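## Task

Place the nine-volt battery inside the chest's drawer labelled P, leaving every other object on the table. Drawers have no stops and can be pulled fully out; dropping the battery in from just above the drawer rim is allowed. All drawers must be closed at the end. The chest may slide a few centimetres or rotate a little but must stay upright. Nothing counts if it stays in place only because the robot is holding it.

## Robot and tools

Robot: two 7-joint arms, left_arm and right_arm, each with a parallel two-finger gripper and a wrist camera (cam_left_wrist, cam_right_wrist, both 504x504 pixels). The names are labels only, not image sides. Something may occasionally tug briefly on a held part.

Scene frame: origin on the table surface midway between the arms, +x out over the table, +z up, left_arm on the +y side. Reported gripper positions are in metres and orientations are quaternions (w,x,y,z); velocities in m/s and rad/s. Printed hand positions can be off, more so at long reach. The gripper's fingers point along its own +z and close along its own y. The reported position is the point between the pads when shut, roughly 2 cm behind the tips; closing pushes the tips about 10 mm further along +z.

Tool execute_actions, argument actions: a list holding zero or one item. An empty list just reports the state. A wait item is {"steps": N} with N up to 300 control steps (each 1/30 s); it sends nothing new and returns after that many steps counted from the previous result, including your reply time. A move item is {"rows": [...], "steps": N}, N from 1 to 15 (default 15), with 1 to 15 rows; one row per step, and the final row repeats if rows run short. Optional pictures (true/false) controls whether camera images come back; by default they do.

Each row is a single list of 16 numbers, each in [-1, 1], covering both arms even when one is idle: first left_arm's 7 joints in order waist, shoulder, upper arm roll, elbow, forearm roll, wrist pitch, wrist roll, then its gripper opening; then the same 8 for right_arm. Joint entries are offsets, not poses: each is a change from the joint angles shown in the most recent result that lists them (before any such result in a scene, and for later calls inside one reply, from the angles at the start of the action). They are not relative to the preceding row. Scale: 1.0 equals 2.036 rad. So an all-zero row steers the arm back to those reference angles rather than holding still. The opening entry is absolute: +1 fully open, -1 closed.

Joint ranges in rad (each end uncertain by about 0.010): waist -6.283..6.283, shoulder -2.059..2.094, upper arm roll -6.283..6.283, elbow -0.192..3.927, forearm roll -6.283..6.283, wrist pitch -1.693..3.142, wrist roll -6.283..6.283. A request beyond a limit by more than 0.010 rad is refused and nothing is sent. Targets past the true end are clipped there, and a "joint sent to its limit" line may appear, possibly referring to an earlier still-running action; its absence proves nothing.

Motion limits: joint targets move at most 3.14 rad/s with 0.16 s to accelerate, all joints of an arm are synchronised to finish together, each step's target stays within 0.623 rad of the measured angle, and targets that would shift the gripper over 70 mm from where it is are scaled back. Large offsets therefore take several steps. Between calls the arms keep heading for the last row's target until they settle or a step is HELD.

Result lines: the state line gives each arm's pose and velocities. Joint positions and Joint velocities list each arm's 7 joints (rad, rad/s) plus finger-pad gap (m; 0.084 when fully open). grip_measured is the measured opening on the command scale. HELD marks steps where part of your row was not sent. "joint command not followed" means a clearance check altered or blocked targets. Joint torques are raw drive outputs with per-arm offset, scale and noise. MOTOR HOT appears from 65 °C; at 80 °C an OVER-TEMPERATURE FAULT brakes that arm until it cools. A TORQUE FAULT (load limits in N m: waist 44, shoulder 44, upper arm roll 26.4, elbow 26.4, forearm roll 26.4, wrist pitch 17.6, wrist roll 17.6, held weight included) stops the arm, backs the joint off, holds 10 s and drops the rest of the call.

Gripping: to hold something, keep commanding an opening well under grip_measured; lower squeezes harder, up to about 24 N per pad for objects up to about 6 cm wide. Slamming shut can overshoot. Echoing grip_measured gives a light hold that may let wide parts slip.

Tool zoom_image: camera (cam_left_wrist or cam_right_wrist) and region [x0, y0, x1, y1] in image pixels from the top-left, no larger than 504 by 504; returns a finer view of that camera's latest image.

Tool finished_scene: argument scene, the number of the current scene. Replying with no tool call ends everything.

Camera calibration (pinhole plus radial distortion, OpenCV style) is supplied with K, D and T_world_to_cam; its accuracy is about 0.5 percent focal, 1.5 px principal point, 0.5 degrees and 2.5 mm pose. Results list cameras whose numbers changed.

Typical order: look, locate the labelled drawer, pull it open, grasp the battery, release it just above the drawer, push all drawers shut, release, confirm, then finish. Avoid: knocking anything off the table, tipping the chest, dropping from height, letting the arms collide or press each other, hard shoves, and long loaded holds that heat motors. Move smoothly and promptly.

Each tool is called after "Emit:" as name([rows], argument=value, ...), one row to a line, values as JSON.

## Session

Emit:
execute_actions(actions=[])

Scene clock: 0.00 s of 7200.00 s.
left_arm: end_effector_position=(+0.2967, -0.1233, +0.3324) grip_measured=+1.00 end_effector_quat_wxyz=(+0.407, +0.874, -0.158, -0.212) end_effector_velocity=(+0.000, +0.000, -0.001) end_effector_angular_velocity=(+0.002, +0.001, +0.001) | right_arm: end_effector_position=(+0.1152, -0.2656, +0.2257) grip_measured=+1.00 end_effector_quat_wxyz=(-0.101, +0.993, +0.055, +0.009) end_effector_velocity=(+0.000, +0.000, -0.000) end_effector_angular_velocity=(+0.001, +0.001, +0.000)
Joint positions: left_arm=[-0.684  0.473  0.089  1.78  -1.016  1.402 -0.1    0.084] | right_arm=[-0.065 -1.342 -0.16   0.264  0.047  1.595 -0.102  0.084]
Joint velocities: left_arm=[ 0.     0.     0.    -0.001  0.     0.    -0.001  0.   ] | right_arm=[ 0.001  0.001  0.     0.     0.001 -0.001  0.001  0.   ]
Joint torques (N m, as the arm reports them, + toward a larger angle): no reading
Motor temperatures (°C, as the motors report them): left_arm=[28 27 32 34 30 26 31] | right_arm=[28 29 33 27 29 31 31]

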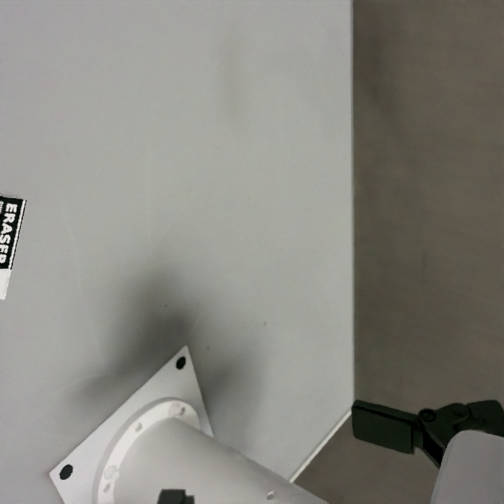

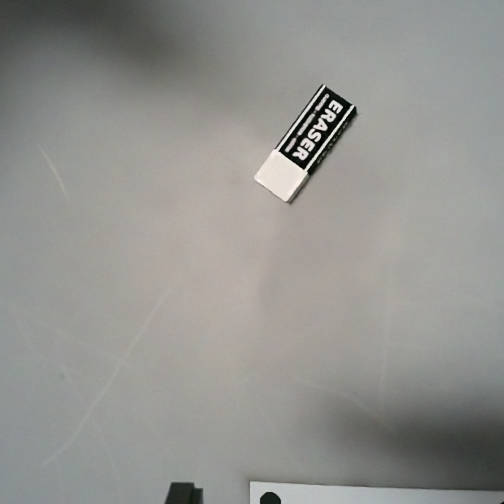

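Emit:
execute_actions([
  {"rows":[[0.336,-0.527,-0.0437,-0.383,0.499,-0.148,0.049,1,0,0,0,0,0,0,0,1]],"steps":15},
], pictures=false)

Emit:
execute_actions([
  {"steps":30},
])

Scene clock: 19.80 s of 7200.00 s.
left_arm: end_effector_position=(+0.3818, +0.0262, +0.3347) grip_measured=+1.00 end_effector_quat_wxyz=(+0.343, +0.930, -0.096, -0.090) end_effector_velocity=(+0.116, +0.376, +0.016) end_effector_angular_velocity=(+0.439, -0.514, +0.380) | right_arm: end_effector_position=(+0.1152, -0.2656, +0.2257) grip_measured=+1.00 end_effector_quat_wxyz=(-0.101, +0.993, +0.055, +0.009) end_effector_velocity=(-0.000, -0.000, -0.000) end_effector_angular_velocity=(-0.001, +0.000, -0.001)
Joint positions: left_arm=[-0.451  0.223  0.059  1.532 -0.766  1.298 -0.065  0.084] | right_arm=[-0.065 -1.342 -0.16   0.264  0.047  1.595 -0.102  0.084]
Joint velocities: left_arm=[ 0.513 -0.653 -0.065 -0.609  0.656 -0.223  0.074 -0.   ] | right_arm=[ 0.    -0.    -0.    -0.    -0.001 -0.     0.002 -0.   ]
Joint torques (N m, as the arm reports them, + toward a larger angle): left_arm=[ -1.39 -24.1    0.01  19.78  -1.93  -0.26  -0.77] | right_arm=[ 1.04  4.81  1.05 15.01  0.75 -1.61 -0.26]
Motor temperatures (°C, as the motors report them): left_arm=[28 28 32 36 30 26 31] | right_arm=[28 29 33 29 29 31 31]
Steps of this call (steps 1 to 90: nothing new was sent; then 16.30 s passed at rest; steps 91 to 105: all 15 steps of this action). Readings (joint positions):
91: left_arm=[-0.683 0.473 0.089 1.780 -1.016 1.402 -0.100] | right_arm=[-0.065 -1.342 -0.160 0.264 0.047 1.595 -0.102]
92: left_arm=[-0.681 0.470 0.087 1.777 -1.012 1.400 -0.099] | right_arm=[-0.065 -1.342 -0.160 0.264 0.047 1.595 -0.102]
94: left_arm=[-0.654 0.441 0.077 1.743 -0.981 1.386 -0.094] | right_arm=[-0.065 -1.342 -0.160 0.264 0.047 1.595 -0.102]
98: left_arm=[-0.574 0.363 0.076 1.671 -0.906 1.351 -0.083] | right_arm=[-0.065 -1.342 -0.160 0.264 0.047 1.595 -0.102]
105: the state above

Scene clock: 20.80 s of 7200.00 s.
left_arm: end_effector_position=(+0.3638, +0.3768, +0.4394) grip_measured=+1.00 end_effector_quat_wxyz=(+0.027, +0.970, -0.045, +0.238) end_effector_velocity=(-0.048, +0.114, +0.040) end_effector_angular_velocity=(+0.296, -0.228, +0.122) | right_arm: end_effector_position=(+0.1152, -0.2656, +0.2257) grip_measured=+1.00 end_effector_quat_wxyz=(-0.101, +0.993, +0.055, +0.009) end_effector_velocity=(-0.000, +0.000, -0.000) end_effector_angular_velocity=(-0.000, +0.001, +0.000)
Joint positions: left_arm=[-0.015 -0.571  0.003  1.021 -0.028  1.108 -0.002  0.084] | right_arm=[-0.065 -1.342 -0.16   0.264  0.047  1.595 -0.102  0.084]
Joint velocities: left_arm=[ 0.161 -0.315 -0.031 -0.192  0.29  -0.074  0.023 -0.   ] | right_arm=[ 0.     0.001  0.     0.     0.     0.     0.    -0.   ]
Joint torques (N m, as the arm reports them, + toward a larger angle): left_arm=[-2.27 -0.72 -0.19 17.62 -1.43 -1.55 -0.63] | right_arm=[ 0.82  5.03  1.02 14.99  0.8  -1.71 -0.22]
Motor temperatures (°C, as the motors report them): left_arm=[28 28 32 36 30 26 31] | right_arm=[28 29 33 29 29 31 31]
Steps of this call (steps 1 to 30: the robot went on to your last target). Readings (joint positions):
1: left_arm=[-0.434 0.201 0.057 1.512 -0.743 1.290 -0.063] | right_arm=[-0.065 -1.342 -0.160 0.264 0.047 1.595 -0.102]
2: left_arm=[-0.417 0.178 0.055 1.492 -0.721 1.283 -0.060] | right_arm=[-0.065 -1.342 -0.160 0.264 0.047 1.595 -0.102]
4: left_arm=[-0.384 0.131 0.050 1.453 -0.673 1.269 -0.056] | right_arm=[-0.065 -1.342 -0.160 0.264 0.047 1.595 -0.102]
8: left_arm=[-0.322 0.031 0.042 1.381 -0.573 1.242 -0.047] | right_arm=[-0.065 -1.342 -0.160 0.264 0.047 1.595 -0.102]
30: the state above
camera_calibration (this result's frames):
cam_left_wrist: T_world_to_cam=[[-0.102481, -0.992914, 0.0601586, 0.417277], [-0.880561, 0.0624204, -0.469804, 0.569389], [0.46272, -0.101119, -0.880719, 0.385585], [0, 0, 0, 1]] pos_world=[0.365727, 0.417769, 0.58199]
cam_right_wrist: T_world_to_cam=[[0.107649, -0.973972, -0.199474, -0.189609], [-0.994159, -0.103895, -0.0292231, 0.163136], [0.007738, 0.201455, -0.979467, 0.404956], [0, 0, 0, 1]] pos_world=[0.179461, -0.249306, 0.363586]

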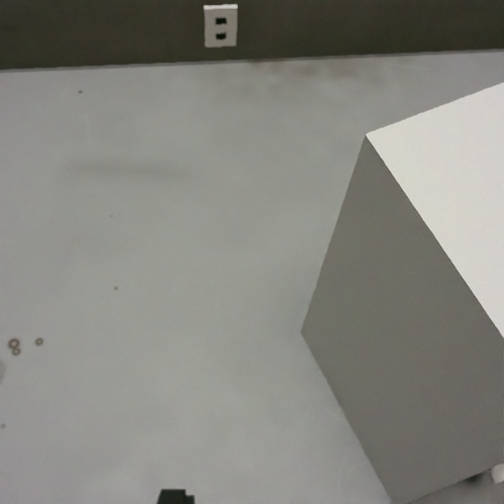

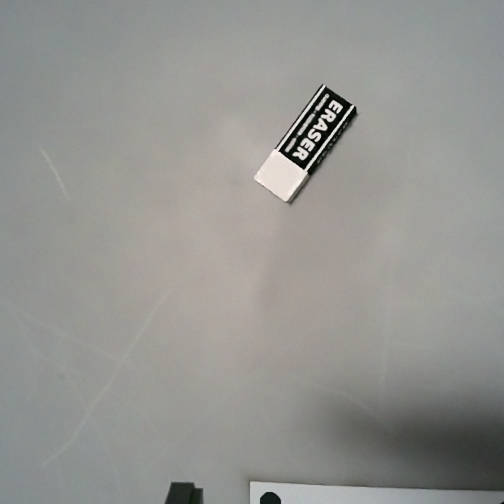

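Emit:
execute_actions([
  {"rows":[[0.0074,-0.014,0,-0.01,0.014,-0.004,0.001,1,0.351,0.217,0.0786,0.116,-0.023,-0.513,0.05,1]],"steps":15},
], pictures=false)

Emit:
execute_actions([
  {"steps":35},
])

Scene clock: 28.33 s of 7200.00 s.
left_arm: end_effector_position=(+0.3595, +0.3888, +0.4418) grip_measured=+1.00 end_effector_quat_wxyz=(+0.011, +0.968, -0.041, +0.247) end_effector_velocity=(+0.000, +0.000, -0.000) end_effector_angular_velocity=(-0.000, +0.001, +0.001) | right_arm: end_effector_position=(+0.2175, -0.1751, +0.2884) grip_measured=+1.00 end_effector_quat_wxyz=(-0.071, +0.960, +0.214, +0.165) end_effector_velocity=(+0.192, +0.280, +0.183) end_effector_angular_velocity=(+0.238, -0.950, +0.573)
Joint positions: left_arm=[ 0.    -0.6    0.003  1.     0.     1.1   -0.     0.084] | right_arm=[ 0.332 -1.09  -0.069  0.398  0.02   1.136 -0.044  0.084]
Joint velocities: left_arm=[-0.     0.001  0.     0.     0.     0.    -0.001  0.   ] | right_arm=[ 0.699  0.418  0.152  0.222 -0.044 -1.169  0.098 -0.   ]
Joint torques (N m, as the arm reports them, + toward a larger angle): left_arm=[-0.93 -6.06  0.65 19.21 -0.63 -1.73 -0.56] | right_arm=[-0.07  1.13  0.54 16.01  0.4  -2.03 -0.29]
Motor temperatures (°C, as the motors report them): left_arm=[28 27 32 36 30 26 31] | right_arm=[28 29 33 29 29 31 31]
Steps of this call (steps 1 to 30: the robot went on to your last target; steps 31 to 100: nothing new was sent; then 3.70 s passed at rest; steps 101 to 115: all 15 steps of this action). Readings (joint positions):
101: left_arm=[0.000 -0.600 0.000 1.001 0.000 1.101 0.000] | right_arm=[-0.065 -1.342 -0.160 0.264 0.047 1.595 -0.102]
102: left_arm=[0.000 -0.600 0.000 1.001 0.000 1.101 -0.000] | right_arm=[-0.062 -1.340 -0.159 0.265 0.046 1.591 -0.101]
104: left_arm=[0.000 -0.600 0.002 1.000 0.000 1.101 -0.000] | right_arm=[-0.024 -1.314 -0.150 0.279 0.043 1.552 -0.095]
108: left_arm=[0.000 -0.600 0.003 1.000 0.000 1.100 -0.000] | right_arm=[0.130 -1.211 -0.113 0.335 0.033 1.399 -0.072]
115: the state above

Scene clock: 29.50 s of 7200.00 s.
left_arm: end_effector_position=(+0.3595, +0.3889, +0.4418) grip_measured=+1.00 end_effector_quat_wxyz=(+0.011, +0.968, -0.041, +0.247) end_effector_velocity=(+0.000, +0.000, -0.000) end_effector_angular_velocity=(-0.001, +0.000, +0.001) | right_arm: end_effector_position=(+0.2554, -0.0149, +0.3996) grip_measured=+1.00 end_effector_quat_wxyz=(-0.153, +0.846, +0.338, +0.383) end_effector_velocity=(+0.000, +0.000, +0.001) end_effector_angular_velocity=(+0.001, -0.002, -0.001)
Joint positions: left_arm=[ 0.    -0.6    0.003  1.     0.     1.1   -0.     0.084] | right_arm=[ 0.649 -0.901 -0.     0.5    0.     0.551 -0.     0.084]
Joint velocities: left_arm=[-0.     0.     0.001  0.    -0.     0.     0.    -0.   ] | right_arm=[-0.001  0.     0.001  0.    -0.001 -0.001  0.002  0.   ]
Joint torques (N m, as the arm reports them, + toward a larger angle): left_arm=[-0.68 -6.33  0.73 19.16 -0.71 -1.66 -0.7 ] | right_arm=[ 0.83 -0.88  0.14 16.49  0.05 -2.27 -0.23]
Motor temperatures (°C, as the motors report them): left_arm=[28 27 32 36 30 26 31] | right_arm=[28 29 33 30 29 31 31]
Steps of this call (steps 1 to 35: the robot went on to your last target). Readings (joint positions):
1: left_arm=[0.000 -0.600 0.003 1.000 0.000 1.100 -0.000] | right_arm=[0.354 -1.077 -0.064 0.406 0.019 1.097 -0.041]
2: left_arm=[0.000 -0.600 0.003 1.000 0.000 1.100 -0.000] | right_arm=[0.376 -1.064 -0.059 0.413 0.017 1.057 -0.038]
4: left_arm=[0.000 -0.600 0.003 1.000 0.000 1.100 -0.000] | right_arm=[0.419 -1.038 -0.050 0.426 0.015 0.977 -0.032]
8: left_arm=[0.000 -0.600 0.003 1.000 0.000 1.100 -0.000] | right_arm=[0.502 -0.988 -0.032 0.453 0.009 0.822 -0.020]
35: the state above
camera_calibration (this result's frames):
cam_left_wrist: T_world_to_cam=[[-0.0893416, -0.995526, 0.0307728, 0.437928], [-0.872384, 0.0633076, -0.484705, 0.569235], [0.480588, -0.07015, -0.874136, 0.36949], [0, 0, 0, 1]] pos_world=[0.358144, 0.425851, 0.585419]
cam_right_wrist: T_world_to_cam=[[0.68657, -0.727056, -0.00324869, -0.148457], [-0.480958, -0.450816, -0.75196, 0.486222], [0.545253, 0.517836, -0.659201, 0.263179], [0, 0, 0, 1]] pos_world=[0.19228, -0.0250232, 0.538625]

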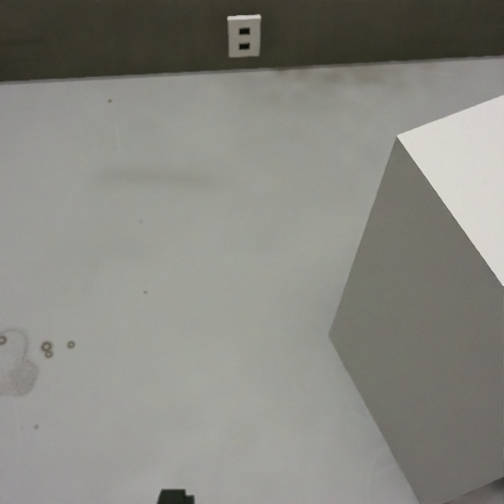

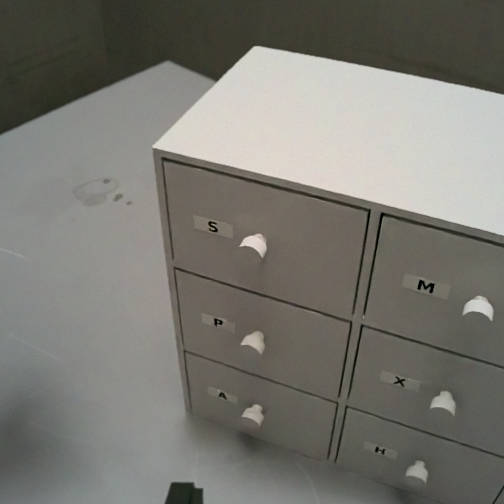

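Emit:
execute_actions([
  {"rows":[[0,0,0,0,0,0,0,1,-0.295,0,0,0,0,0.12,0,1]],"steps":15},
], pictures=false)

Emit:
execute_actions([
  {"steps":22},
])

Scene clock: 77.27 s of 7200.00 s.
left_arm: end_effector_position=(+0.3595, +0.3889, +0.4418) grip_measured=+1.00 end_effector_quat_wxyz=(+0.011, +0.968, -0.041, +0.247) end_effector_velocity=(+0.000, -0.000, +0.000) end_effector_angular_velocity=(+0.000, -0.001, -0.001) | right_arm: end_effector_position=(+0.3200, -0.1608, +0.3608) grip_measured=+1.00 end_effector_quat_wxyz=(-0.057, +0.929, +0.161, +0.329) end_effector_velocity=(+0.070, -0.379, -0.090) end_effector_angular_velocity=(-0.142, +0.391, -1.023)
Joint positions: left_arm=[ 0.    -0.6    0.003  1.     0.     1.1   -0.     0.084] | right_arm=[ 0.232 -0.901 -0.001  0.5    0.     0.72  -0.     0.084]
Joint velocities: left_arm=[ 0.     0.    -0.     0.    -0.    -0.001  0.001 -0.   ] | right_arm=[-1.025 -0.     0.001  0.    -0.001  0.416 -0.001 -0.   ]
Joint torques (N m, as the arm reports them, + toward a larger angle): left_arm=[-0.58 -5.91  0.86 18.93 -0.65 -1.69 -0.68] | right_arm=[ 1.21 -1.14  0.14 16.36  0.12 -2.03 -0.22]
Motor temperatures (°C, as the motors report them): left_arm=[28 27 32 37 30 26 31] | right_arm=[28 29 33 31 29 32 31]
Steps of this call (steps 1 to 15: the robot went on to your last target; steps 16 to 90: nothing new was sent; then 44.27 s passed at rest; steps 91 to 105: all 15 steps of this action). Readings (joint positions):
91: left_arm=[0.000 -0.600 0.003 1.000 0.000 1.100 -0.000] | right_arm=[0.649 -0.901 -0.000 0.500 0.000 0.551 -0.000]
92: left_arm=[0.000 -0.600 0.003 1.000 0.000 1.100 -0.000] | right_arm=[0.646 -0.901 0.000 0.500 0.000 0.553 -0.000]
94: left_arm=[0.000 -0.600 0.003 1.000 0.000 1.100 -0.000] | right_arm=[0.609 -0.901 0.002 0.501 -0.000 0.568 -0.000]
98: left_arm=[0.000 -0.600 0.003 1.000 0.000 1.100 -0.000] | right_arm=[0.469 -0.901 -0.001 0.500 0.000 0.624 -0.000]
105: the state above

Scene clock: 78.00 s of 7200.00 s.
left_arm: end_effector_position=(+0.3595, +0.3889, +0.4418) grip_measured=+1.00 end_effector_quat_wxyz=(+0.011, +0.968, -0.041, +0.247) end_effector_velocity=(-0.000, +0.000, +0.000) end_effector_angular_velocity=(-0.000, -0.001, +0.001) | right_arm: end_effector_position=(+0.3253, -0.2283, +0.3451) grip_measured=+1.00 end_effector_quat_wxyz=(-0.024, +0.951, +0.076, +0.297) end_effector_velocity=(+0.000, -0.001, +0.000) end_effector_angular_velocity=(+0.002, -0.000, -0.004)
Joint positions: left_arm=[ 0.    -0.6    0.003  1.     0.     1.1   -0.     0.084] | right_arm=[ 0.049 -0.901 -0.     0.5    0.     0.795 -0.     0.084]
Joint velocities: left_arm=[-0.    -0.001  0.    -0.001  0.     0.    -0.001  0.   ] | right_arm=[-0.002 -0.    -0.001 -0.     0.    -0.     0.002  0.   ]
Joint torques (N m, as the arm reports them, + toward a larger angle): left_arm=[-0.41 -5.83  0.68 19.12 -0.67 -1.71 -0.6 ] | right_arm=[ 0.92 -1.07  0.09 16.28  0.13 -2.31 -0.31]
Motor temperatures (°C, as the motors report them): left_arm=[28 27 32 37 30 26 31] | right_arm=[28 29 33 31 29 32 31]
Steps of this call (steps 1 to 22: the robot went on to your last target). Readings (joint positions):
1: left_arm=[0.000 -0.600 0.003 1.000 0.000 1.100 -0.000] | right_arm=[0.198 -0.901 -0.000 0.500 0.000 0.734 -0.000]
2: left_arm=[0.000 -0.600 0.003 1.000 0.000 1.100 -0.000] | right_arm=[0.164 -0.901 -0.001 0.500 0.000 0.748 -0.000]
4: left_arm=[0.000 -0.600 0.003 1.000 0.000 1.100 -0.000] | right_arm=[0.108 -0.901 -0.001 0.500 0.000 0.770 -0.000]
8: left_arm=[0.000 -0.600 0.003 1.000 0.000 1.100 -0.000] | right_arm=[0.064 -0.901 -0.000 0.500 0.000 0.789 -0.000]
22: the state above
camera_calibration (this result's frames):
cam_left_wrist: T_world_to_cam=[[-0.0893416, -0.995526, 0.0307729, 0.437928], [-0.872383, 0.0633076, -0.484705, 0.569235], [0.480588, -0.0701501, -0.874136, 0.36949], [0, 0, 0, 1]] pos_world=[0.358144, 0.425851, 0.585419]
cam_right_wrist: T_world_to_cam=[[0.155456, -0.98784, -0.0023818, -0.238807], [-0.811661, -0.126356, -0.570298, 0.501654], [0.563063, 0.0905896, -0.821434, 0.252191], [0, 0, 0, 1]] pos_world=[0.302297, -0.195362, 0.492682]

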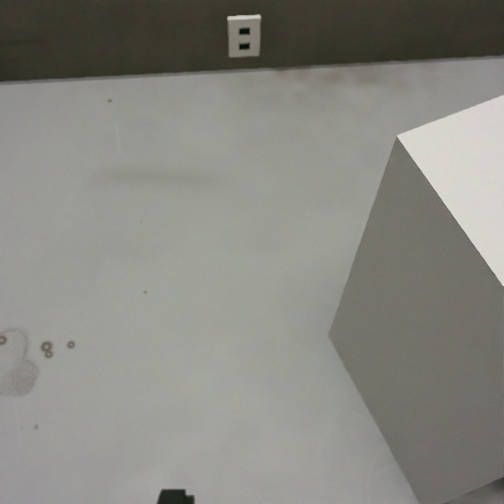

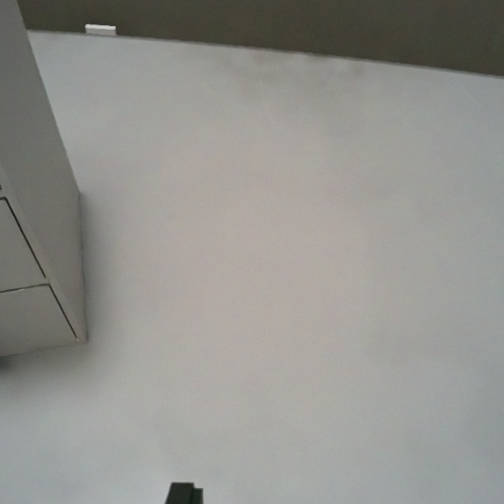

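Emit:
execute_actions([
  {"rows":[[0,0,0,0,0,0.27,0,1,0.27,0,0,0,0,0.2,0,1]],"steps":15},
], pictures=false)

Emit:
execute_actions([
  {"steps":20},
])

Scene clock: 85.17 s of 7200.00 s.
left_arm: end_effector_position=(+0.2459, +0.3986, +0.3735) grip_measured=+1.00 end_effector_quat_wxyz=(+0.001, +0.999, -0.043, -0.006) end_effector_velocity=(-0.099, +0.009, -0.023) end_effector_angular_velocity=(+0.033, +0.384, +0.001) | right_arm: end_effector_position=(+0.2179, -0.1196, +0.2888) grip_measured=+1.00 end_effector_quat_wxyz=(-0.042, +0.947, +0.288, +0.137) end_effector_velocity=(-0.311, +0.165, -0.111) end_effector_angular_velocity=(-0.426, +0.629, +1.041)
Joint positions: left_arm=[ 0.    -0.6    0.003  1.     0.     1.611 -0.     0.084] | right_arm=[ 0.48  -0.901  0.     0.5    0.     1.114 -0.     0.084]
Joint velocities: left_arm=[ 0.    -0.002  0.001  0.013  0.     0.4   -0.001  0.   ] | right_arm=[ 1.037  0.001  0.007 -0.003  0.001  0.757 -0.001 -0.   ]
Joint torques (N m, as the arm reports them, + toward a larger angle): left_arm=[-0.53 -5.47  0.59 18.55 -0.81 -1.58 -0.59] | right_arm=[-0.63 -0.96 -0.25 16.22  0.06 -2.16 -0.17]
Motor temperatures (°C, as the motors report them): left_arm=[28 27 32 37 30 26 31] | right_arm=[28 29 33 31 29 32 31]
Steps of this call (steps 1 to 15: the robot went on to your last target; steps 16 to 90: nothing new was sent; then 3.67 s passed at rest; steps 91 to 105: all 15 steps of this action). Readings (joint positions):
91: left_arm=[0.000 -0.600 0.003 1.000 0.000 1.100 -0.000] | right_arm=[0.049 -0.901 -0.000 0.500 0.000 0.795 -0.000]
92: left_arm=[0.000 -0.600 0.003 1.001 0.000 1.104 -0.000] | right_arm=[0.052 -0.901 -0.001 0.500 0.000 0.798 -0.000]
94: left_arm=[0.000 -0.600 0.003 1.002 0.000 1.144 -0.000] | right_arm=[0.089 -0.901 -0.003 0.501 -0.000 0.827 -0.000]
98: left_arm=[0.000 -0.600 0.003 1.000 0.000 1.345 -0.000] | right_arm=[0.232 -0.901 0.000 0.500 0.000 0.931 -0.000]
105: the state above

Scene clock: 85.83 s of 7200.00 s.
left_arm: end_effector_position=(+0.2362, +0.3994, +0.3711) grip_measured=+1.00 end_effector_quat_wxyz=(-0.000, +0.999, -0.043, -0.025) end_effector_velocity=(-0.000, +0.000, +0.000) end_effector_angular_velocity=(+0.001, +0.001, +0.001) | right_arm: end_effector_position=(+0.1815, -0.1046, +0.2770) grip_measured=+1.00 end_effector_quat_wxyz=(-0.035, +0.933, +0.345, +0.093) end_effector_velocity=(-0.001, +0.001, -0.000) end_effector_angular_velocity=(-0.001, +0.001, +0.003)
Joint positions: left_arm=[ 0.    -0.6    0.003  1.     0.     1.65  -0.     0.084] | right_arm=[ 0.598 -0.901 -0.     0.5    0.     1.202 -0.     0.084]
Joint velocities: left_arm=[-0.     0.     0.     0.     0.001  0.001 -0.001  0.   ] | right_arm=[ 0.003  0.001  0.001 -0.     0.     0.     0.001 -0.   ]
Joint torques (N m, as the arm reports them, + toward a larger angle): left_arm=[-0.43 -5.34  0.8  18.28 -0.83 -1.   -0.64] | right_arm=[ 0.92 -0.84  0.04 15.95  0.15 -1.94 -0.21]
Motor temperatures (°C, as the motors report them): left_arm=[28 27 32 37 30 26 31] | right_arm=[28 29 33 31 29 32 31]
Steps of this call (steps 1 to 20: the robot went on to your last target). Readings (joint positions):
1: left_arm=[0.000 -0.600 0.003 1.000 0.000 1.622 -0.000] | right_arm=[0.512 -0.901 0.001 0.500 0.000 1.137 -0.000]
2: left_arm=[0.000 -0.600 0.003 1.000 0.000 1.630 -0.000] | right_arm=[0.538 -0.901 0.001 0.500 0.000 1.156 -0.000]
4: left_arm=[0.000 -0.600 0.003 1.001 0.000 1.639 -0.000] | right_arm=[0.569 -0.901 0.001 0.499 0.000 1.179 -0.000]
8: left_arm=[0.000 -0.600 0.003 1.001 0.000 1.647 -0.000] | right_arm=[0.590 -0.901 -0.001 0.500 0.000 1.196 -0.000]
20: the state above
camera_calibration (this result's frames):
cam_left_wrist: T_world_to_cam=[[-0.0736246, -0.996887, 0.0282081, 0.437366], [-0.996251, 0.0748069, 0.043442, 0.25537], [-0.0454169, -0.024904, -0.998658, 0.520091], [0, 0, 0, 1]] pos_world=[0.310234, 0.429854, 0.495962]
cam_right_wrist: T_world_to_cam=[[0.647788, -0.76182, -0.000847916, -0.160552], [-0.746752, -0.634754, -0.198618, 0.193826], [0.150773, 0.129295, -0.980077, 0.388924], [0, 0, 0, 1]] pos_world=[0.190104, -0.0495653, 0.419536]

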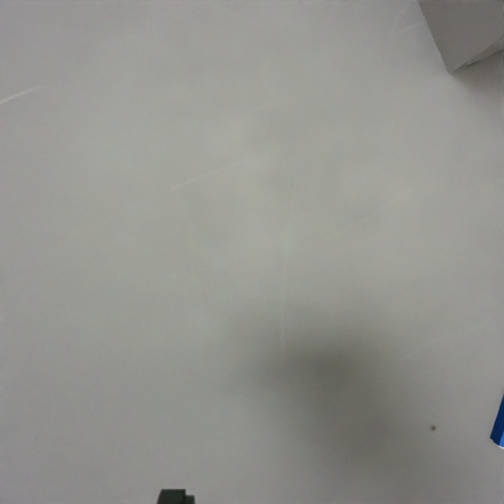

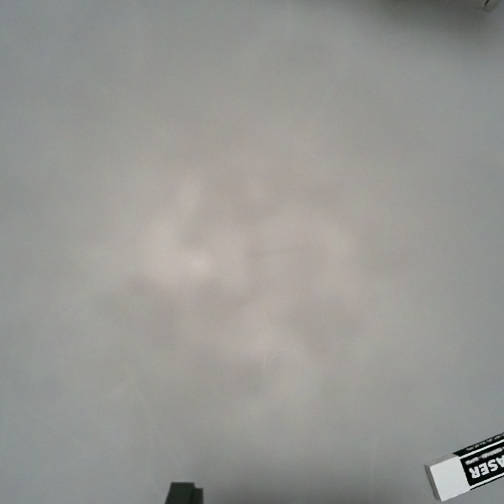

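Emit:
execute_actions([
  {"rows":[[-0.25,0,0,0,0,0.03,0,1,0,0,0,0,0,0,0,1]],"steps":15},
], pictures=false)

Emit:
execute_actions([
  {"steps":20},
])

Scene clock: 90.60 s of 7200.00 s.
left_arm: end_effector_position=(+0.1834, +0.2834, +0.3680) grip_measured=+1.00 end_effector_quat_wxyz=(-0.014, +0.961, -0.272, -0.050) end_effector_velocity=(-0.084, -0.106, -0.002) end_effector_angular_velocity=(+0.031, +0.051, -0.502) | right_arm: end_effector_position=(+0.1815, -0.1046, +0.2770) grip_measured=+1.00 end_effector_quat_wxyz=(-0.035, +0.933, +0.345, +0.093) end_effector_velocity=(+0.000, +0.000, +0.000) end_effector_angular_velocity=(+0.001, -0.002, +0.003)
Joint positions: left_arm=[-0.462 -0.6    0.     1.    -0.     1.705 -0.     0.084] | right_arm=[ 0.598 -0.901 -0.     0.5    0.     1.202 -0.     0.084]
Joint velocities: left_arm=[-0.504 -0.001  0.002  0.001  0.001  0.061  0.    -0.   ] | right_arm=[ 0.    -0.    -0.    -0.    -0.    -0.001 -0.002 -0.   ]
Joint torques (N m, as the arm reports them, + toward a larger angle): left_arm=[ 3.61 -5.15  2.94 18.24 -0.3  -0.69 -0.68] | right_arm=[ 0.82 -0.65  0.01 16.05  0.06 -1.97 -0.26]
Motor temperatures (°C, as the motors report them): left_arm=[28 27 32 37 30 26 31] | right_arm=[28 29 33 31 29 32 31]
Steps of this call (steps 1 to 15: the robot went on to your last target; steps 16 to 90: nothing new was sent; then 1.27 s passed at rest; steps 91 to 105: all 15 steps of this action). Readings (joint positions):
91: left_arm=[-0.000 -0.600 0.003 1.000 0.000 1.650 -0.000] | right_arm=[0.599 -0.901 -0.000 0.500 0.000 1.202 -0.000]
92: left_arm=[-0.003 -0.600 0.004 1.000 0.000 1.650 -0.000] | right_arm=[0.599 -0.901 -0.000 0.500 0.000 1.202 -0.000]
94: left_arm=[-0.041 -0.600 0.007 1.000 0.001 1.655 -0.000] | right_arm=[0.598 -0.901 -0.000 0.500 0.000 1.202 -0.000]
98: left_arm=[-0.210 -0.600 0.002 1.000 -0.000 1.675 -0.000] | right_arm=[0.598 -0.901 -0.000 0.500 0.000 1.202 -0.000]
105: the state above

Scene clock: 91.27 s of 7200.00 s.
left_arm: end_effector_position=(+0.1760, +0.2746, +0.3677) grip_measured=+1.00 end_effector_quat_wxyz=(-0.015, +0.955, -0.292, -0.053) end_effector_velocity=(-0.000, -0.000, +0.000) end_effector_angular_velocity=(+0.000, +0.001, -0.001) | right_arm: end_effector_position=(+0.1815, -0.1046, +0.2770) grip_measured=+1.00 end_effector_quat_wxyz=(-0.035, +0.933, +0.345, +0.093) end_effector_velocity=(-0.000, +0.000, +0.000) end_effector_angular_velocity=(+0.001, +0.000, -0.001)
Joint positions: left_arm=[-0.509 -0.6    0.003  1.     0.     1.711 -0.     0.084] | right_arm=[ 0.598 -0.901 -0.     0.5    0.     1.202 -0.     0.084]
Joint velocities: left_arm=[-0.002  0.001  0.     0.001  0.     0.001  0.     0.   ] | right_arm=[ 0.     0.     0.     0.     0.001 -0.     0.001  0.   ]
Joint torques (N m, as the arm reports them, + toward a larger angle): left_arm=[-0.61 -4.91  0.75 18.05 -0.68 -0.84 -0.65] | right_arm=[ 1.14 -0.5  -0.01 15.96  0.04 -1.93 -0.33]
Motor temperatures (°C, as the motors report them): left_arm=[28 27 32 37 30 26 31] | right_arm=[28 29 33 31 29 32 31]
Steps of this call (steps 1 to 20: the robot went on to your last target). Readings (joint positions):
1: left_arm=[-0.476 -0.600 0.001 1.000 -0.000 1.707 -0.000] | right_arm=[0.598 -0.901 -0.000 0.500 0.000 1.202 -0.000]
2: left_arm=[-0.485 -0.600 0.002 1.000 0.000 1.708 -0.000] | right_arm=[0.598 -0.901 -0.000 0.500 0.000 1.202 -0.000]
4: left_arm=[-0.496 -0.600 0.004 1.000 0.000 1.709 -0.000] | right_arm=[0.598 -0.901 -0.000 0.500 0.000 1.202 -0.000]
8: left_arm=[-0.505 -0.600 0.004 1.000 0.000 1.710 -0.000] | right_arm=[0.598 -0.901 -0.000 0.500 0.000 1.202 -0.000]
20: the state above
camera_calibration (this result's frames):
cam_left_wrist: T_world_to_cam=[[-0.548421, -0.835752, 0.0274337, 0.348258], [-0.829931, 0.548026, 0.104318, 0.0232822], [-0.102218, 0.034442, -0.994166, 0.502905], [0, 0, 0, 1]] pos_world=[0.261721, 0.260977, 0.487988]
cam_right_wrist: T_world_to_cam=[[0.647788, -0.76182, -0.000847874, -0.160552], [-0.746752, -0.634754, -0.198618, 0.193826], [0.150773, 0.129295, -0.980077, 0.388924], [0, 0, 0, 1]] pos_world=[0.190104, -0.0495653, 0.419536]

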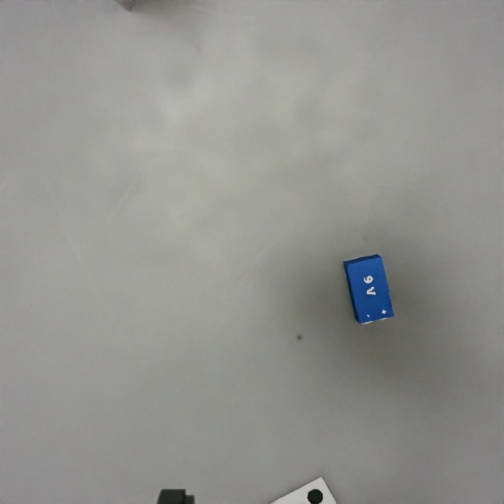

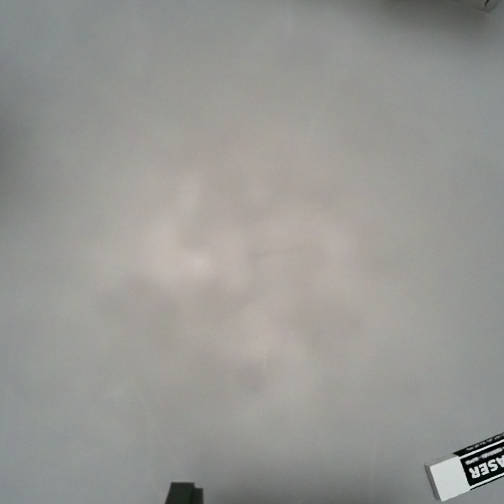

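Emit:
execute_actions([
  {"rows":[[-0.1213,0.0328,-0.0015,-0.3471,0,-0.4344,-0.2279,0.5,0,0,0,0,0,0,0,1]],"steps":15},
], pictures=false)

Emit:
execute_actions([
  {"steps":25},
])

Scene clock: 123.50 s of 7200.00 s.
left_arm: end_effector_position=(+0.1683, +0.2319, +0.2262) grip_measured=+0.49 end_effector_quat_wxyz=(-0.022, +0.971, -0.235, -0.042) end_effector_velocity=(-0.035, -0.094, -0.330) end_effector_angular_velocity=(-0.150, -0.254, +0.278) | right_arm: end_effector_position=(+0.1815, -0.1046, +0.2770) grip_measured=+1.00 end_effector_quat_wxyz=(-0.035, +0.933, +0.345, +0.093) end_effector_velocity=(+0.000, +0.000, -0.000) end_effector_angular_velocity=(+0.001, +0.000, -0.002)
Joint positions: left_arm=[-0.646 -0.562  0.001  0.617  0.     1.274 -0.257  0.065] | right_arm=[ 0.598 -0.901 -0.     0.5    0.     1.202 -0.     0.084]
Joint velocities: left_arm=[-0.322  0.083 -0.003 -0.939  0.    -1.312 -0.605  0.   ] | right_arm=[-0.001  0.001 -0.    -0.     0.001 -0.001  0.001  0.   ]
Joint torques (N m, as the arm reports them, + toward a larger angle): left_arm=[-1.08 -6.58  0.69 18.13 -0.72 -1.03 -0.77] | right_arm=[ 0.97 -0.52 -0.02 15.99  0.15 -1.95 -0.2 ]
Motor temperatures (°C, as the motors report them): left_arm=[28 27 32 37 30 26 31] | right_arm=[28 29 33 31 29 32 31]
Steps of this call (steps 1 to 15: the robot went on to your last target; steps 16 to 90: nothing new was sent; then 28.73 s passed at rest; steps 91 to 105: all 15 steps of this action). Readings (joint positions):
91: left_arm=[-0.509 -0.600 0.003 1.000 0.000 1.710 -0.000] | right_arm=[0.598 -0.901 -0.000 0.500 0.000 1.202 -0.000]
92: left_arm=[-0.510 -0.600 0.003 0.998 0.000 1.706 -0.004] | right_arm=[0.598 -0.901 -0.000 0.500 0.000 1.202 -0.000]
94: left_arm=[-0.525 -0.598 0.004 0.965 0.001 1.667 -0.032] | right_arm=[0.598 -0.901 -0.000 0.500 0.000 1.202 -0.000]
98: left_arm=[-0.573 -0.582 0.002 0.830 0.000 1.541 -0.120] | right_arm=[0.598 -0.901 -0.000 0.500 0.000 1.202 -0.000]
105: the state above

Scene clock: 124.33 s of 7200.00 s.
left_arm: end_effector_position=(+0.1399, +0.2163, +0.1199) grip_measured=+0.49 end_effector_quat_wxyz=(+0.000, +0.982, -0.189, +0.000) end_effector_velocity=(-0.002, +0.001, -0.002) end_effector_angular_velocity=(+0.003, +0.001, -0.001) | right_arm: end_effector_position=(+0.1815, -0.1046, +0.2770) grip_measured=+1.00 end_effector_quat_wxyz=(-0.035, +0.933, +0.345, +0.093) end_effector_velocity=(+0.000, -0.000, -0.000) end_effector_angular_velocity=(-0.001, +0.001, -0.001)
Joint positions: left_arm=[-0.755 -0.533  0.     0.294  0.     0.827 -0.464  0.065] | right_arm=[ 0.598 -0.901 -0.     0.5    0.     1.202 -0.     0.084]
Joint velocities: left_arm=[-0.002  0.001 -0.002 -0.005  0.    -0.004 -0.003  0.   ] | right_arm=[-0.     0.001 -0.    -0.    -0.     0.     0.001  0.   ]
Joint torques (N m, as the arm reports them, + toward a larger angle): left_arm=[-0.96 -5.45  0.59 17.01 -0.73 -1.02 -0.53] | right_arm=[ 0.9  -0.65  0.   15.99  0.15 -1.9  -0.24]
Motor temperatures (°C, as the motors report them): left_arm=[28 27 32 37 30 26 31] | right_arm=[28 29 33 31 29 32 31]
Steps of this call (steps 1 to 25: the robot went on to your last target). Readings (joint positions):
1: left_arm=[-0.656 -0.560 0.001 0.585 0.000 1.230 -0.278] | right_arm=[0.598 -0.901 -0.000 0.500 0.000 1.202 -0.000]
2: left_arm=[-0.667 -0.557 0.001 0.553 0.000 1.185 -0.298] | right_arm=[0.598 -0.901 -0.000 0.500 0.000 1.202 -0.000]
4: left_arm=[-0.689 -0.551 0.001 0.488 0.000 1.095 -0.340] | right_arm=[0.598 -0.901 -0.000 0.500 0.000 1.202 -0.000]
8: left_arm=[-0.732 -0.539 0.000 0.362 0.000 0.925 -0.419] | right_arm=[0.598 -0.901 -0.000 0.500 0.000 1.202 -0.000]
25: the state above
camera_calibration (this result's frames):
cam_left_wrist: T_world_to_cam=[[-0.360846, -0.932215, 0.0276539, 0.281061], [-0.932618, 0.360798, -0.00689488, 0.119335], [-0.00354994, -0.0282785, -0.999594, 0.255333], [0, 0, 0, 1]] pos_world=[0.21362, 0.226174, 0.24828]
cam_right_wrist: T_world_to_cam=[[0.647788, -0.76182, -0.00084763, -0.160552], [-0.746752, -0.634754, -0.198618, 0.193826], [0.150773, 0.129295, -0.980077, 0.388924], [0, 0, 0, 1]] pos_world=[0.190104, -0.0495653, 0.419536]

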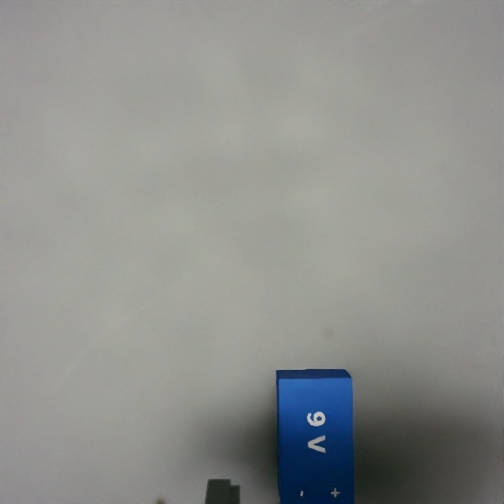

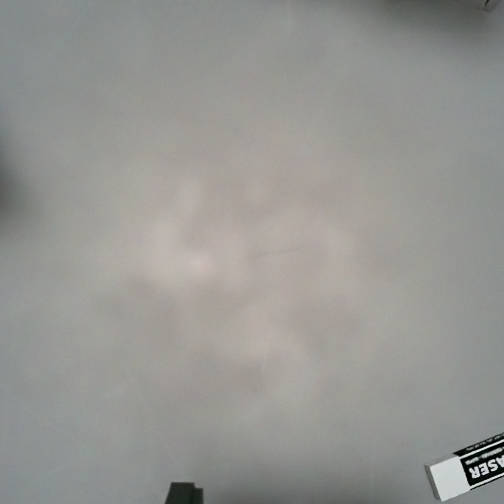

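Emit:
execute_actions([
  {"rows":[[0.005,0.1766,0,-0.0488,0,-0.2253,0.005,0.5,0,0,0,0,0,0,0,1]],"steps":15},
], pictures=false)

Emit:
execute_actions([
  {"steps":8},
], pictures=false)

Emit:
execute_actions([
  {"rows":[[0,0,0,0,0,0,0,0.3,0,0,0,0,0,0,0,1],[0,0,0,0,0,0,0,0.1,0,0,0,0,0,0,0,1],[0,0,0,0,0,0,0,-0.1,0,0,0,0,0,0,0,1],[0,0,0,0,0,0,0,-0.25,0,0,0,0,0,0,0,1],[0,0,0,0,0,0,0,-0.35,0,0,0,0,0,0,0,1],[0,0,0,0,0,0,0,-0.42,0,0,0,0,0,0,0,1],[0,0,0,0,0,0,0,-0.5,0,0,0,0,0,0,0,1],[0,0,0,0,0,0,0,-0.58,0,0,0,0,0,0,0,1],[0,0,0,0,0,0,0,-0.66,0,0,0,0,0,0,0,1],[0,0,0,0,0,0,0,-0.75,0,0,0,0,0,0,0,1]],"steps":15},
])

Scene clock: 139.60 s of 7200.00 s.
left_arm: end_effector_position=(+0.1393, +0.2210, +0.0254) grip_measured=+0.49 end_effector_quat_wxyz=(-0.001, +0.982, -0.189, -0.001) end_effector_velocity=(+0.013, -0.014, -0.025) end_effector_angular_velocity=(-0.059, -0.054, -0.005) | right_arm: end_effector_position=(+0.1815, -0.1046, +0.2770) grip_measured=+1.00 end_effector_quat_wxyz=(-0.035, +0.933, +0.345, +0.093) end_effector_velocity=(+0.000, -0.000, -0.000) end_effector_angular_velocity=(-0.000, +0.000, +0.000)
Joint positions: left_arm=[-0.746 -0.19   0.     0.199  0.     0.391 -0.454  0.065] | right_arm=[ 0.598 -0.901 -0.     0.5    0.     1.202 -0.     0.084]
Joint velocities: left_arm=[ 0.004  0.145 -0.003 -0.01   0.001 -0.235  0.005  0.   ] | right_arm=[-0.     0.    -0.    -0.    -0.     0.    -0.001 -0.   ]
Joint torques (N m, as the arm reports them, + toward a larger angle): left_arm=[ -0.69 -11.58   0.37  12.74  -0.89  -1.22  -0.54] | right_arm=[ 0.93 -0.6   0.13 15.94  0.04 -1.89 -0.25]
Motor temperatures (°C, as the motors report them): left_arm=[28 27 32 37 30 26 31] | right_arm=[28 29 33 31 29 32 31]
Steps of this call (steps 1 to 15: the robot went on to your last target; steps 16 to 90: nothing new was sent; then 11.77 s passed at rest; steps 91 to 105: all 15 steps of this action). Readings (joint positions):
91: left_arm=[-0.755 -0.533 0.000 0.294 0.000 0.826 -0.464] | right_arm=[0.598 -0.901 -0.000 0.500 0.000 1.202 -0.000]
92: left_arm=[-0.755 -0.531 0.000 0.293 0.000 0.822 -0.464] | right_arm=[0.598 -0.901 -0.000 0.500 0.000 1.202 -0.000]
94: left_arm=[-0.755 -0.502 -0.000 0.287 0.000 0.781 -0.463] | right_arm=[0.598 -0.901 -0.000 0.500 0.000 1.202 -0.000]
98: left_arm=[-0.750 -0.343 0.000 0.241 0.000 0.585 -0.459] | right_arm=[0.598 -0.901 -0.000 0.500 0.000 1.202 -0.000]
105: the state above

Scene clock: 139.87 s of 7200.00 s.
left_arm: end_effector_position=(+0.1396, +0.2208, +0.0224) grip_measured=+0.49 end_effector_quat_wxyz=(+0.001, +0.982, -0.189, +0.001) end_effector_velocity=(-0.002, +0.003, -0.005) end_effector_angular_velocity=(+0.005, +0.005, +0.000) | right_arm: end_effector_position=(+0.1815, -0.1046, +0.2770) grip_measured=+1.00 end_effector_quat_wxyz=(-0.035, +0.933, +0.345, +0.093) end_effector_velocity=(-0.000, -0.000, -0.000) end_effector_angular_velocity=(-0.001, +0.001, -0.001)
Joint positions: left_arm=[-0.745 -0.176  0.     0.196  0.     0.37  -0.454  0.065] | right_arm=[ 0.598 -0.901 -0.     0.5    0.     1.202 -0.     0.084]
Joint velocities: left_arm=[ 0.     0.015  0.001 -0.007  0.    -0.014 -0.     0.   ] | right_arm=[-0.     0.     0.    -0.    -0.     0.001  0.001  0.   ]
Joint torques (N m, as the arm reports them, + toward a larger angle): left_arm=[-0.67 -8.84  0.58 12.49 -0.88 -1.01 -0.63] | right_arm=[ 0.96 -0.73  0.16 15.91  0.07 -1.99 -0.15]
Motor temperatures (°C, as the motors report them): left_arm=[28 27 32 37 30 26 31] | right_arm=[28 29 33 31 29 32 31]
Steps of this call (steps 1 to 8: the robot went on to your last target). Readings (joint positions):
1: left_arm=[-0.745 -0.186 0.000 0.198 0.000 0.384 -0.454] | right_arm=[0.598 -0.901 -0.000 0.500 0.000 1.202 -0.000]
2: left_arm=[-0.745 -0.183 0.000 0.198 0.000 0.379 -0.454] | right_arm=[0.598 -0.901 -0.000 0.500 0.000 1.202 -0.000]
4: left_arm=[-0.745 -0.179 0.000 0.197 0.000 0.374 -0.454] | right_arm=[0.598 -0.901 -0.000 0.500 0.000 1.202 -0.000]
8: the state above

Scene clock: 140.37 s of 7200.00 s.
left_arm: end_effector_position=(+0.1396, +0.2207, +0.0224) grip_measured=-0.41 end_effector_quat_wxyz=(+0.001, +0.982, -0.189, +0.001) end_effector_velocity=(-0.000, +0.000, -0.000) end_effector_angular_velocity=(+0.000, +0.000, +0.000) | right_arm: end_effector_position=(+0.1815, -0.1046, +0.2770) grip_measured=+1.00 end_effector_quat_wxyz=(-0.035, +0.933, +0.345, +0.093) end_effector_velocity=(-0.000, +0.000, -0.000) end_effector_angular_velocity=(-0.001, +0.000, +0.001)
Joint positions: left_arm=[-0.745 -0.176  0.     0.196  0.     0.369 -0.454  0.026] | right_arm=[ 0.598 -0.901 -0.     0.5    0.     1.202 -0.     0.084]
Joint velocities: left_arm=[ 0.     0.     0.    -0.001 -0.    -0.001  0.001  0.   ] | right_arm=[ 0.001  0.     0.    -0.    -0.001  0.     0.001  0.   ]
Joint torques (N m, as the arm reports them, + toward a larger angle): left_arm=[-0.95 -9.07  0.62 11.92 -0.81 -1.07 -0.64] | right_arm=[ 1.   -0.86  0.02 15.87 -0.01 -1.93 -0.25]
Motor temperatures (°C, as the motors report them): left_arm=[28 27 32 37 30 26 31] | right_arm=[28 29 33 31 29 32 31]
Steps of this call (steps 1 to 15: all 15 steps of this action). Readings (joint positions):
1: left_arm=[-0.745 -0.175 0.000 0.196 0.000 0.369 -0.454] | right_arm=[0.598 -0.901 -0.000 0.500 0.000 1.202 -0.000]
2: left_arm=[-0.745 -0.175 0.000 0.196 0.000 0.369 -0.454] | right_arm=[0.598 -0.901 -0.000 0.500 0.000 1.202 -0.000]
4: left_arm=[-0.745 -0.176 0.000 0.196 0.000 0.369 -0.454] | right_arm=[0.598 -0.901 -0.000 0.500 0.000 1.202 -0.000]
8: left_arm=[-0.745 -0.176 0.000 0.196 0.000 0.369 -0.454] | right_arm=[0.598 -0.901 -0.000 0.500 0.000 1.202 -0.000]
15: the state above
camera_calibration (this result's frames):
cam_left_wrist: T_world_to_cam=[[-0.361005, -0.932134, 0.0283067, 0.287761], [-0.93256, 0.360923, -0.00816077, 0.116826], [-0.00260959, -0.0293438, -0.999566, 0.158107], [0, 0, 0, 1]] pos_world=[0.213243, 0.230706, 0.150847]
cam_right_wrist: T_world_to_cam=[[0.647788, -0.76182, -0.000847937, -0.160551], [-0.746752, -0.634754, -0.198618, 0.193826], [0.150773, 0.129295, -0.980077, 0.388924], [0, 0, 0, 1]] pos_world=[0.190104, -0.0495653, 0.419536]

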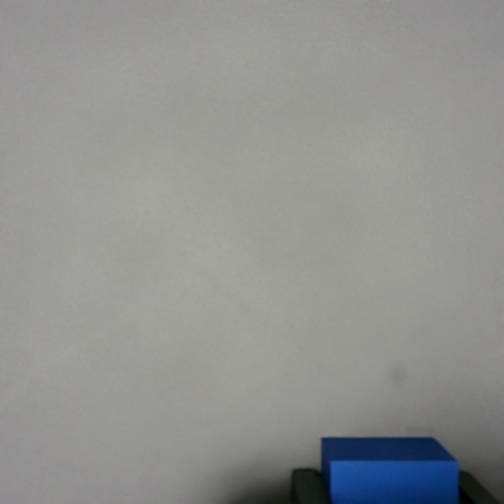

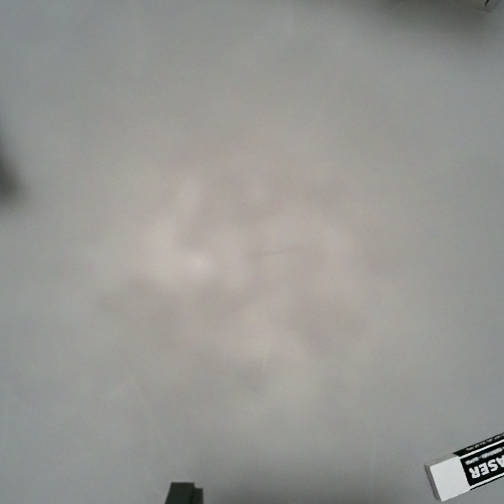

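Emit:
execute_actions([
  {"rows":[[0.3659,-0.2083,0,0.3949,0,0.6046,0.019,-0.75,0,0,0,0,0,-0.2,0,1]],"steps":15},
], pictures=false)

Emit:
execute_actions([
  {"steps":25},
], pictures=false)

Scene clock: 158.77 s of 7200.00 s.
left_arm: end_effector_position=(+0.2596, +0.2230, +0.1344) grip_measured=-0.41 end_effector_quat_wxyz=(+0.037, +0.995, -0.071, +0.065) end_effector_velocity=(+0.232, +0.084, +0.286) end_effector_angular_velocity=(-0.145, -0.227, +0.520) | right_arm: end_effector_position=(+0.2415, -0.0532, +0.3420) grip_measured=+1.00 end_effector_quat_wxyz=(-0.101, +0.897, +0.332, +0.273) end_effector_velocity=(+0.018, +0.016, +0.024) end_effector_angular_velocity=(+0.090, -0.105, -0.000)
Joint positions: left_arm=[-0.494 -0.326  0.     0.452  0.     0.628 -0.44   0.026] | right_arm=[ 0.598 -0.901 -0.     0.5    0.     0.81  -0.     0.084]
Joint velocities: left_arm=[ 0.546 -0.301 -0.001  0.608 -0.     0.64   0.025  0.   ] | right_arm=[-0.001  0.003  0.    -0.011  0.    -0.152 -0.     0.   ]
Joint torques (N m, as the arm reports them, + toward a larger angle): left_arm=[  0.06 -10.55   0.77  17.15  -0.81  -1.29  -0.46] | right_arm=[ 1.03 -1.22  0.07 16.43  0.   -2.08 -0.2 ]
Motor temperatures (°C, as the motors report them): left_arm=[28 27 32 36 30 26 31] | right_arm=[28 29 33 31 29 32 31]
Steps of this call (steps 1 to 15: the robot went on to your last target; steps 16 to 90: nothing new was sent; then 14.90 s passed at rest; steps 91 to 105: all 15 steps of this action). Readings (joint positions):
91: left_arm=[-0.745 -0.176 0.000 0.196 0.000 0.370 -0.454] | right_arm=[0.598 -0.901 -0.000 0.500 0.000 1.202 -0.000]
92: left_arm=[-0.742 -0.178 -0.000 0.198 0.000 0.374 -0.454] | right_arm=[0.598 -0.901 -0.000 0.500 0.000 1.198 -0.000]
94: left_arm=[-0.710 -0.198 -0.001 0.224 0.000 0.409 -0.452] | right_arm=[0.598 -0.901 -0.000 0.499 0.000 1.158 -0.000]
98: left_arm=[-0.628 -0.252 0.000 0.313 0.000 0.487 -0.447] | right_arm=[0.598 -0.901 -0.000 0.501 0.000 0.959 -0.000]
105: the state above

Scene clock: 159.60 s of 7200.00 s.
left_arm: end_effector_position=(+0.2673, +0.3817, +0.3547) grip_measured=-0.41 end_effector_quat_wxyz=(+0.004, +0.990, +0.142, +0.016) end_effector_velocity=(-0.160, +0.163, +0.208) end_effector_angular_velocity=(+0.032, +0.258, +0.422) | right_arm: end_effector_position=(+0.2434, -0.0515, +0.3451) grip_measured=+1.00 end_effector_quat_wxyz=(-0.104, +0.895, +0.331, +0.280) end_effector_velocity=(+0.000, -0.000, +0.000) end_effector_angular_velocity=(+0.000, -0.001, -0.000)
Joint positions: left_arm=[-0.045 -0.575  0.001  0.951  0.     1.494 -0.418  0.026] | right_arm=[ 0.598 -0.901 -0.     0.5    0.     0.795 -0.     0.084]
Joint velocities: left_arm=[ 0.436 -0.252  0.009  0.499  0.002  1.011  0.022 -0.   ] | right_arm=[-0. -0.  0.  0. -0. -0.  0.  0.]
Joint torques (N m, as the arm reports them, + toward a larger angle): left_arm=[-1.55 -3.95  0.12 16.31 -0.7  -1.5  -0.75] | right_arm=[ 0.9  -1.06 -0.03 16.46  0.2  -2.23 -0.23]
Motor temperatures (°C, as the motors report them): left_arm=[28 27 32 36 30 26 31] | right_arm=[28 29 33 31 29 32 31]
Steps of this call (steps 1 to 25: the robot went on to your last target). Readings (joint positions):
1: left_arm=[-0.476 -0.336 0.000 0.472 0.000 0.650 -0.439] | right_arm=[0.598 -0.901 -0.000 0.500 0.000 0.806 -0.000]
2: left_arm=[-0.458 -0.347 0.000 0.492 0.000 0.673 -0.438] | right_arm=[0.598 -0.901 -0.000 0.500 0.000 0.803 -0.000]
4: left_arm=[-0.421 -0.367 0.000 0.533 0.000 0.721 -0.436] | right_arm=[0.598 -0.901 -0.000 0.500 0.000 0.799 -0.000]
8: left_arm=[-0.348 -0.408 0.000 0.615 0.000 0.830 -0.433] | right_arm=[0.598 -0.901 -0.000 0.500 0.000 0.796 -0.000]
25: the state above

Emit:
execute_actions([
  {"rows":[[0.022,-0.0123,0,0.024,0,0.052,0.0015,-0.75,0.1483,0.3836,0,0.113,0.3438,-0.636,-0.069,0.4]],"steps":15},
], pictures=false)

Emit:
execute_actions([
  {"steps":25},
], pictures=false)

Scene clock: 169.70 s of 7200.00 s.
left_arm: end_effector_position=(+0.2485, +0.3975, +0.3745) grip_measured=-0.41 end_effector_quat_wxyz=(+0.000, +0.987, +0.162, +0.000) end_effector_velocity=(+0.000, -0.000, +0.000) end_effector_angular_velocity=(+0.001, -0.001, -0.001) | right_arm: end_effector_position=(+0.2795, +0.0984, +0.3402) grip_measured=+0.39 end_effector_quat_wxyz=(-0.270, +0.872, +0.282, +0.295) end_effector_velocity=(+0.200, +0.288, -0.026) end_effector_angular_velocity=(+0.852, -0.150, -0.535)
Joint positions: left_arm=[-0.    -0.6    0.001  1.     0.     1.6   -0.414  0.026] | right_arm=[ 0.782 -0.445 -0.     0.64   0.42   0.294 -0.086  0.061]
Joint velocities: left_arm=[ 0.    -0.    -0.001  0.001 -0.     0.    -0.     0.   ] | right_arm=[ 0.427  1.175  0.001  0.323  1.006 -1.737 -0.197 -0.   ]
Joint torques (N m, as the arm reports them, + toward a larger angle): left_arm=[-0.6  -5.51  0.58 18.55 -0.78 -1.08 -0.6 ] | right_arm=[ 0.82 -8.18  0.14 15.74 -0.14 -2.4  -0.32]
Motor temperatures (°C, as the motors report them): left_arm=[28 27 32 36 30 26 31] | right_arm=[28 29 33 31 29 32 31]
Steps of this call (steps 1 to 30: the robot went on to your last target; steps 31 to 100: nothing new was sent; then 6.27 s passed at rest; steps 101 to 115: all 15 steps of this action). Readings (joint positions):
101: left_arm=[-0.000 -0.600 0.000 1.000 0.000 1.600 -0.415] | right_arm=[0.598 -0.901 -0.000 0.500 0.000 0.795 -0.000]
102: left_arm=[-0.000 -0.600 0.000 1.000 0.000 1.600 -0.415] | right_arm=[0.600 -0.898 -0.000 0.501 0.004 0.791 -0.001]
104: left_arm=[-0.000 -0.600 0.000 1.000 0.000 1.600 -0.415] | right_arm=[0.618 -0.862 -0.002 0.516 0.043 0.751 -0.010]
108: left_arm=[-0.000 -0.600 0.000 1.000 0.000 1.600 -0.415] | right_arm=[0.684 -0.716 0.000 0.566 0.185 0.609 -0.040]
115: the state above

Scene clock: 170.53 s of 7200.00 s.
left_arm: end_effector_position=(+0.2485, +0.3975, +0.3745) grip_measured=-0.41 end_effector_quat_wxyz=(+0.000, +0.987, +0.162, +0.000) end_effector_velocity=(-0.001, +0.000, +0.001) end_effector_angular_velocity=(-0.000, -0.000, -0.000) | right_arm: end_effector_position=(+0.3695, +0.1237, +0.3824) grip_measured=+0.39 end_effector_quat_wxyz=(-0.302, +0.799, +0.116, +0.507) end_effector_velocity=(+0.001, -0.000, -0.000) end_effector_angular_velocity=(+0.003, -0.002, -0.005)
Joint positions: left_arm=[-0.    -0.6    0.001  1.     0.     1.6   -0.414  0.026] | right_arm=[ 0.9   -0.12  -0.     0.73   0.7   -0.499 -0.141  0.061]
Joint velocities: left_arm=[ 0.    -0.002  0.     0.001 -0.     0.002  0.    -0.   ] | right_arm=[ 0.     0.004  0.001  0.001  0.002 -0.008  0.003 -0.   ]
Joint torques (N m, as the arm reports them, + toward a larger angle): left_arm=[-0.58 -5.49  0.64 18.51 -0.65 -1.   -0.63] | right_arm=[  0.96 -12.97   0.04  14.63  -1.5   -1.94  -0.17]
Motor temperatures (°C, as the motors report them): left_arm=[28 27 32 36 30 26 31] | right_arm=[28 29 33 31 29 32 31]
Steps of this call (steps 1 to 25: the robot went on to your last target). Readings (joint positions):
1: left_arm=[-0.000 -0.600 0.001 1.000 0.000 1.600 -0.414] | right_arm=[0.797 -0.406 -0.000 0.651 0.454 0.233 -0.092]
2: left_arm=[-0.000 -0.600 0.001 1.000 0.000 1.600 -0.414] | right_arm=[0.811 -0.366 -0.000 0.662 0.488 0.165 -0.099]
4: left_arm=[-0.000 -0.600 0.001 1.000 0.000 1.600 -0.414] | right_arm=[0.839 -0.287 0.000 0.684 0.555 0.007 -0.112]
8: left_arm=[-0.000 -0.600 0.001 1.000 0.000 1.600 -0.414] | right_arm=[0.880 -0.173 -0.000 0.714 0.653 -0.307 -0.131]
25: the state above


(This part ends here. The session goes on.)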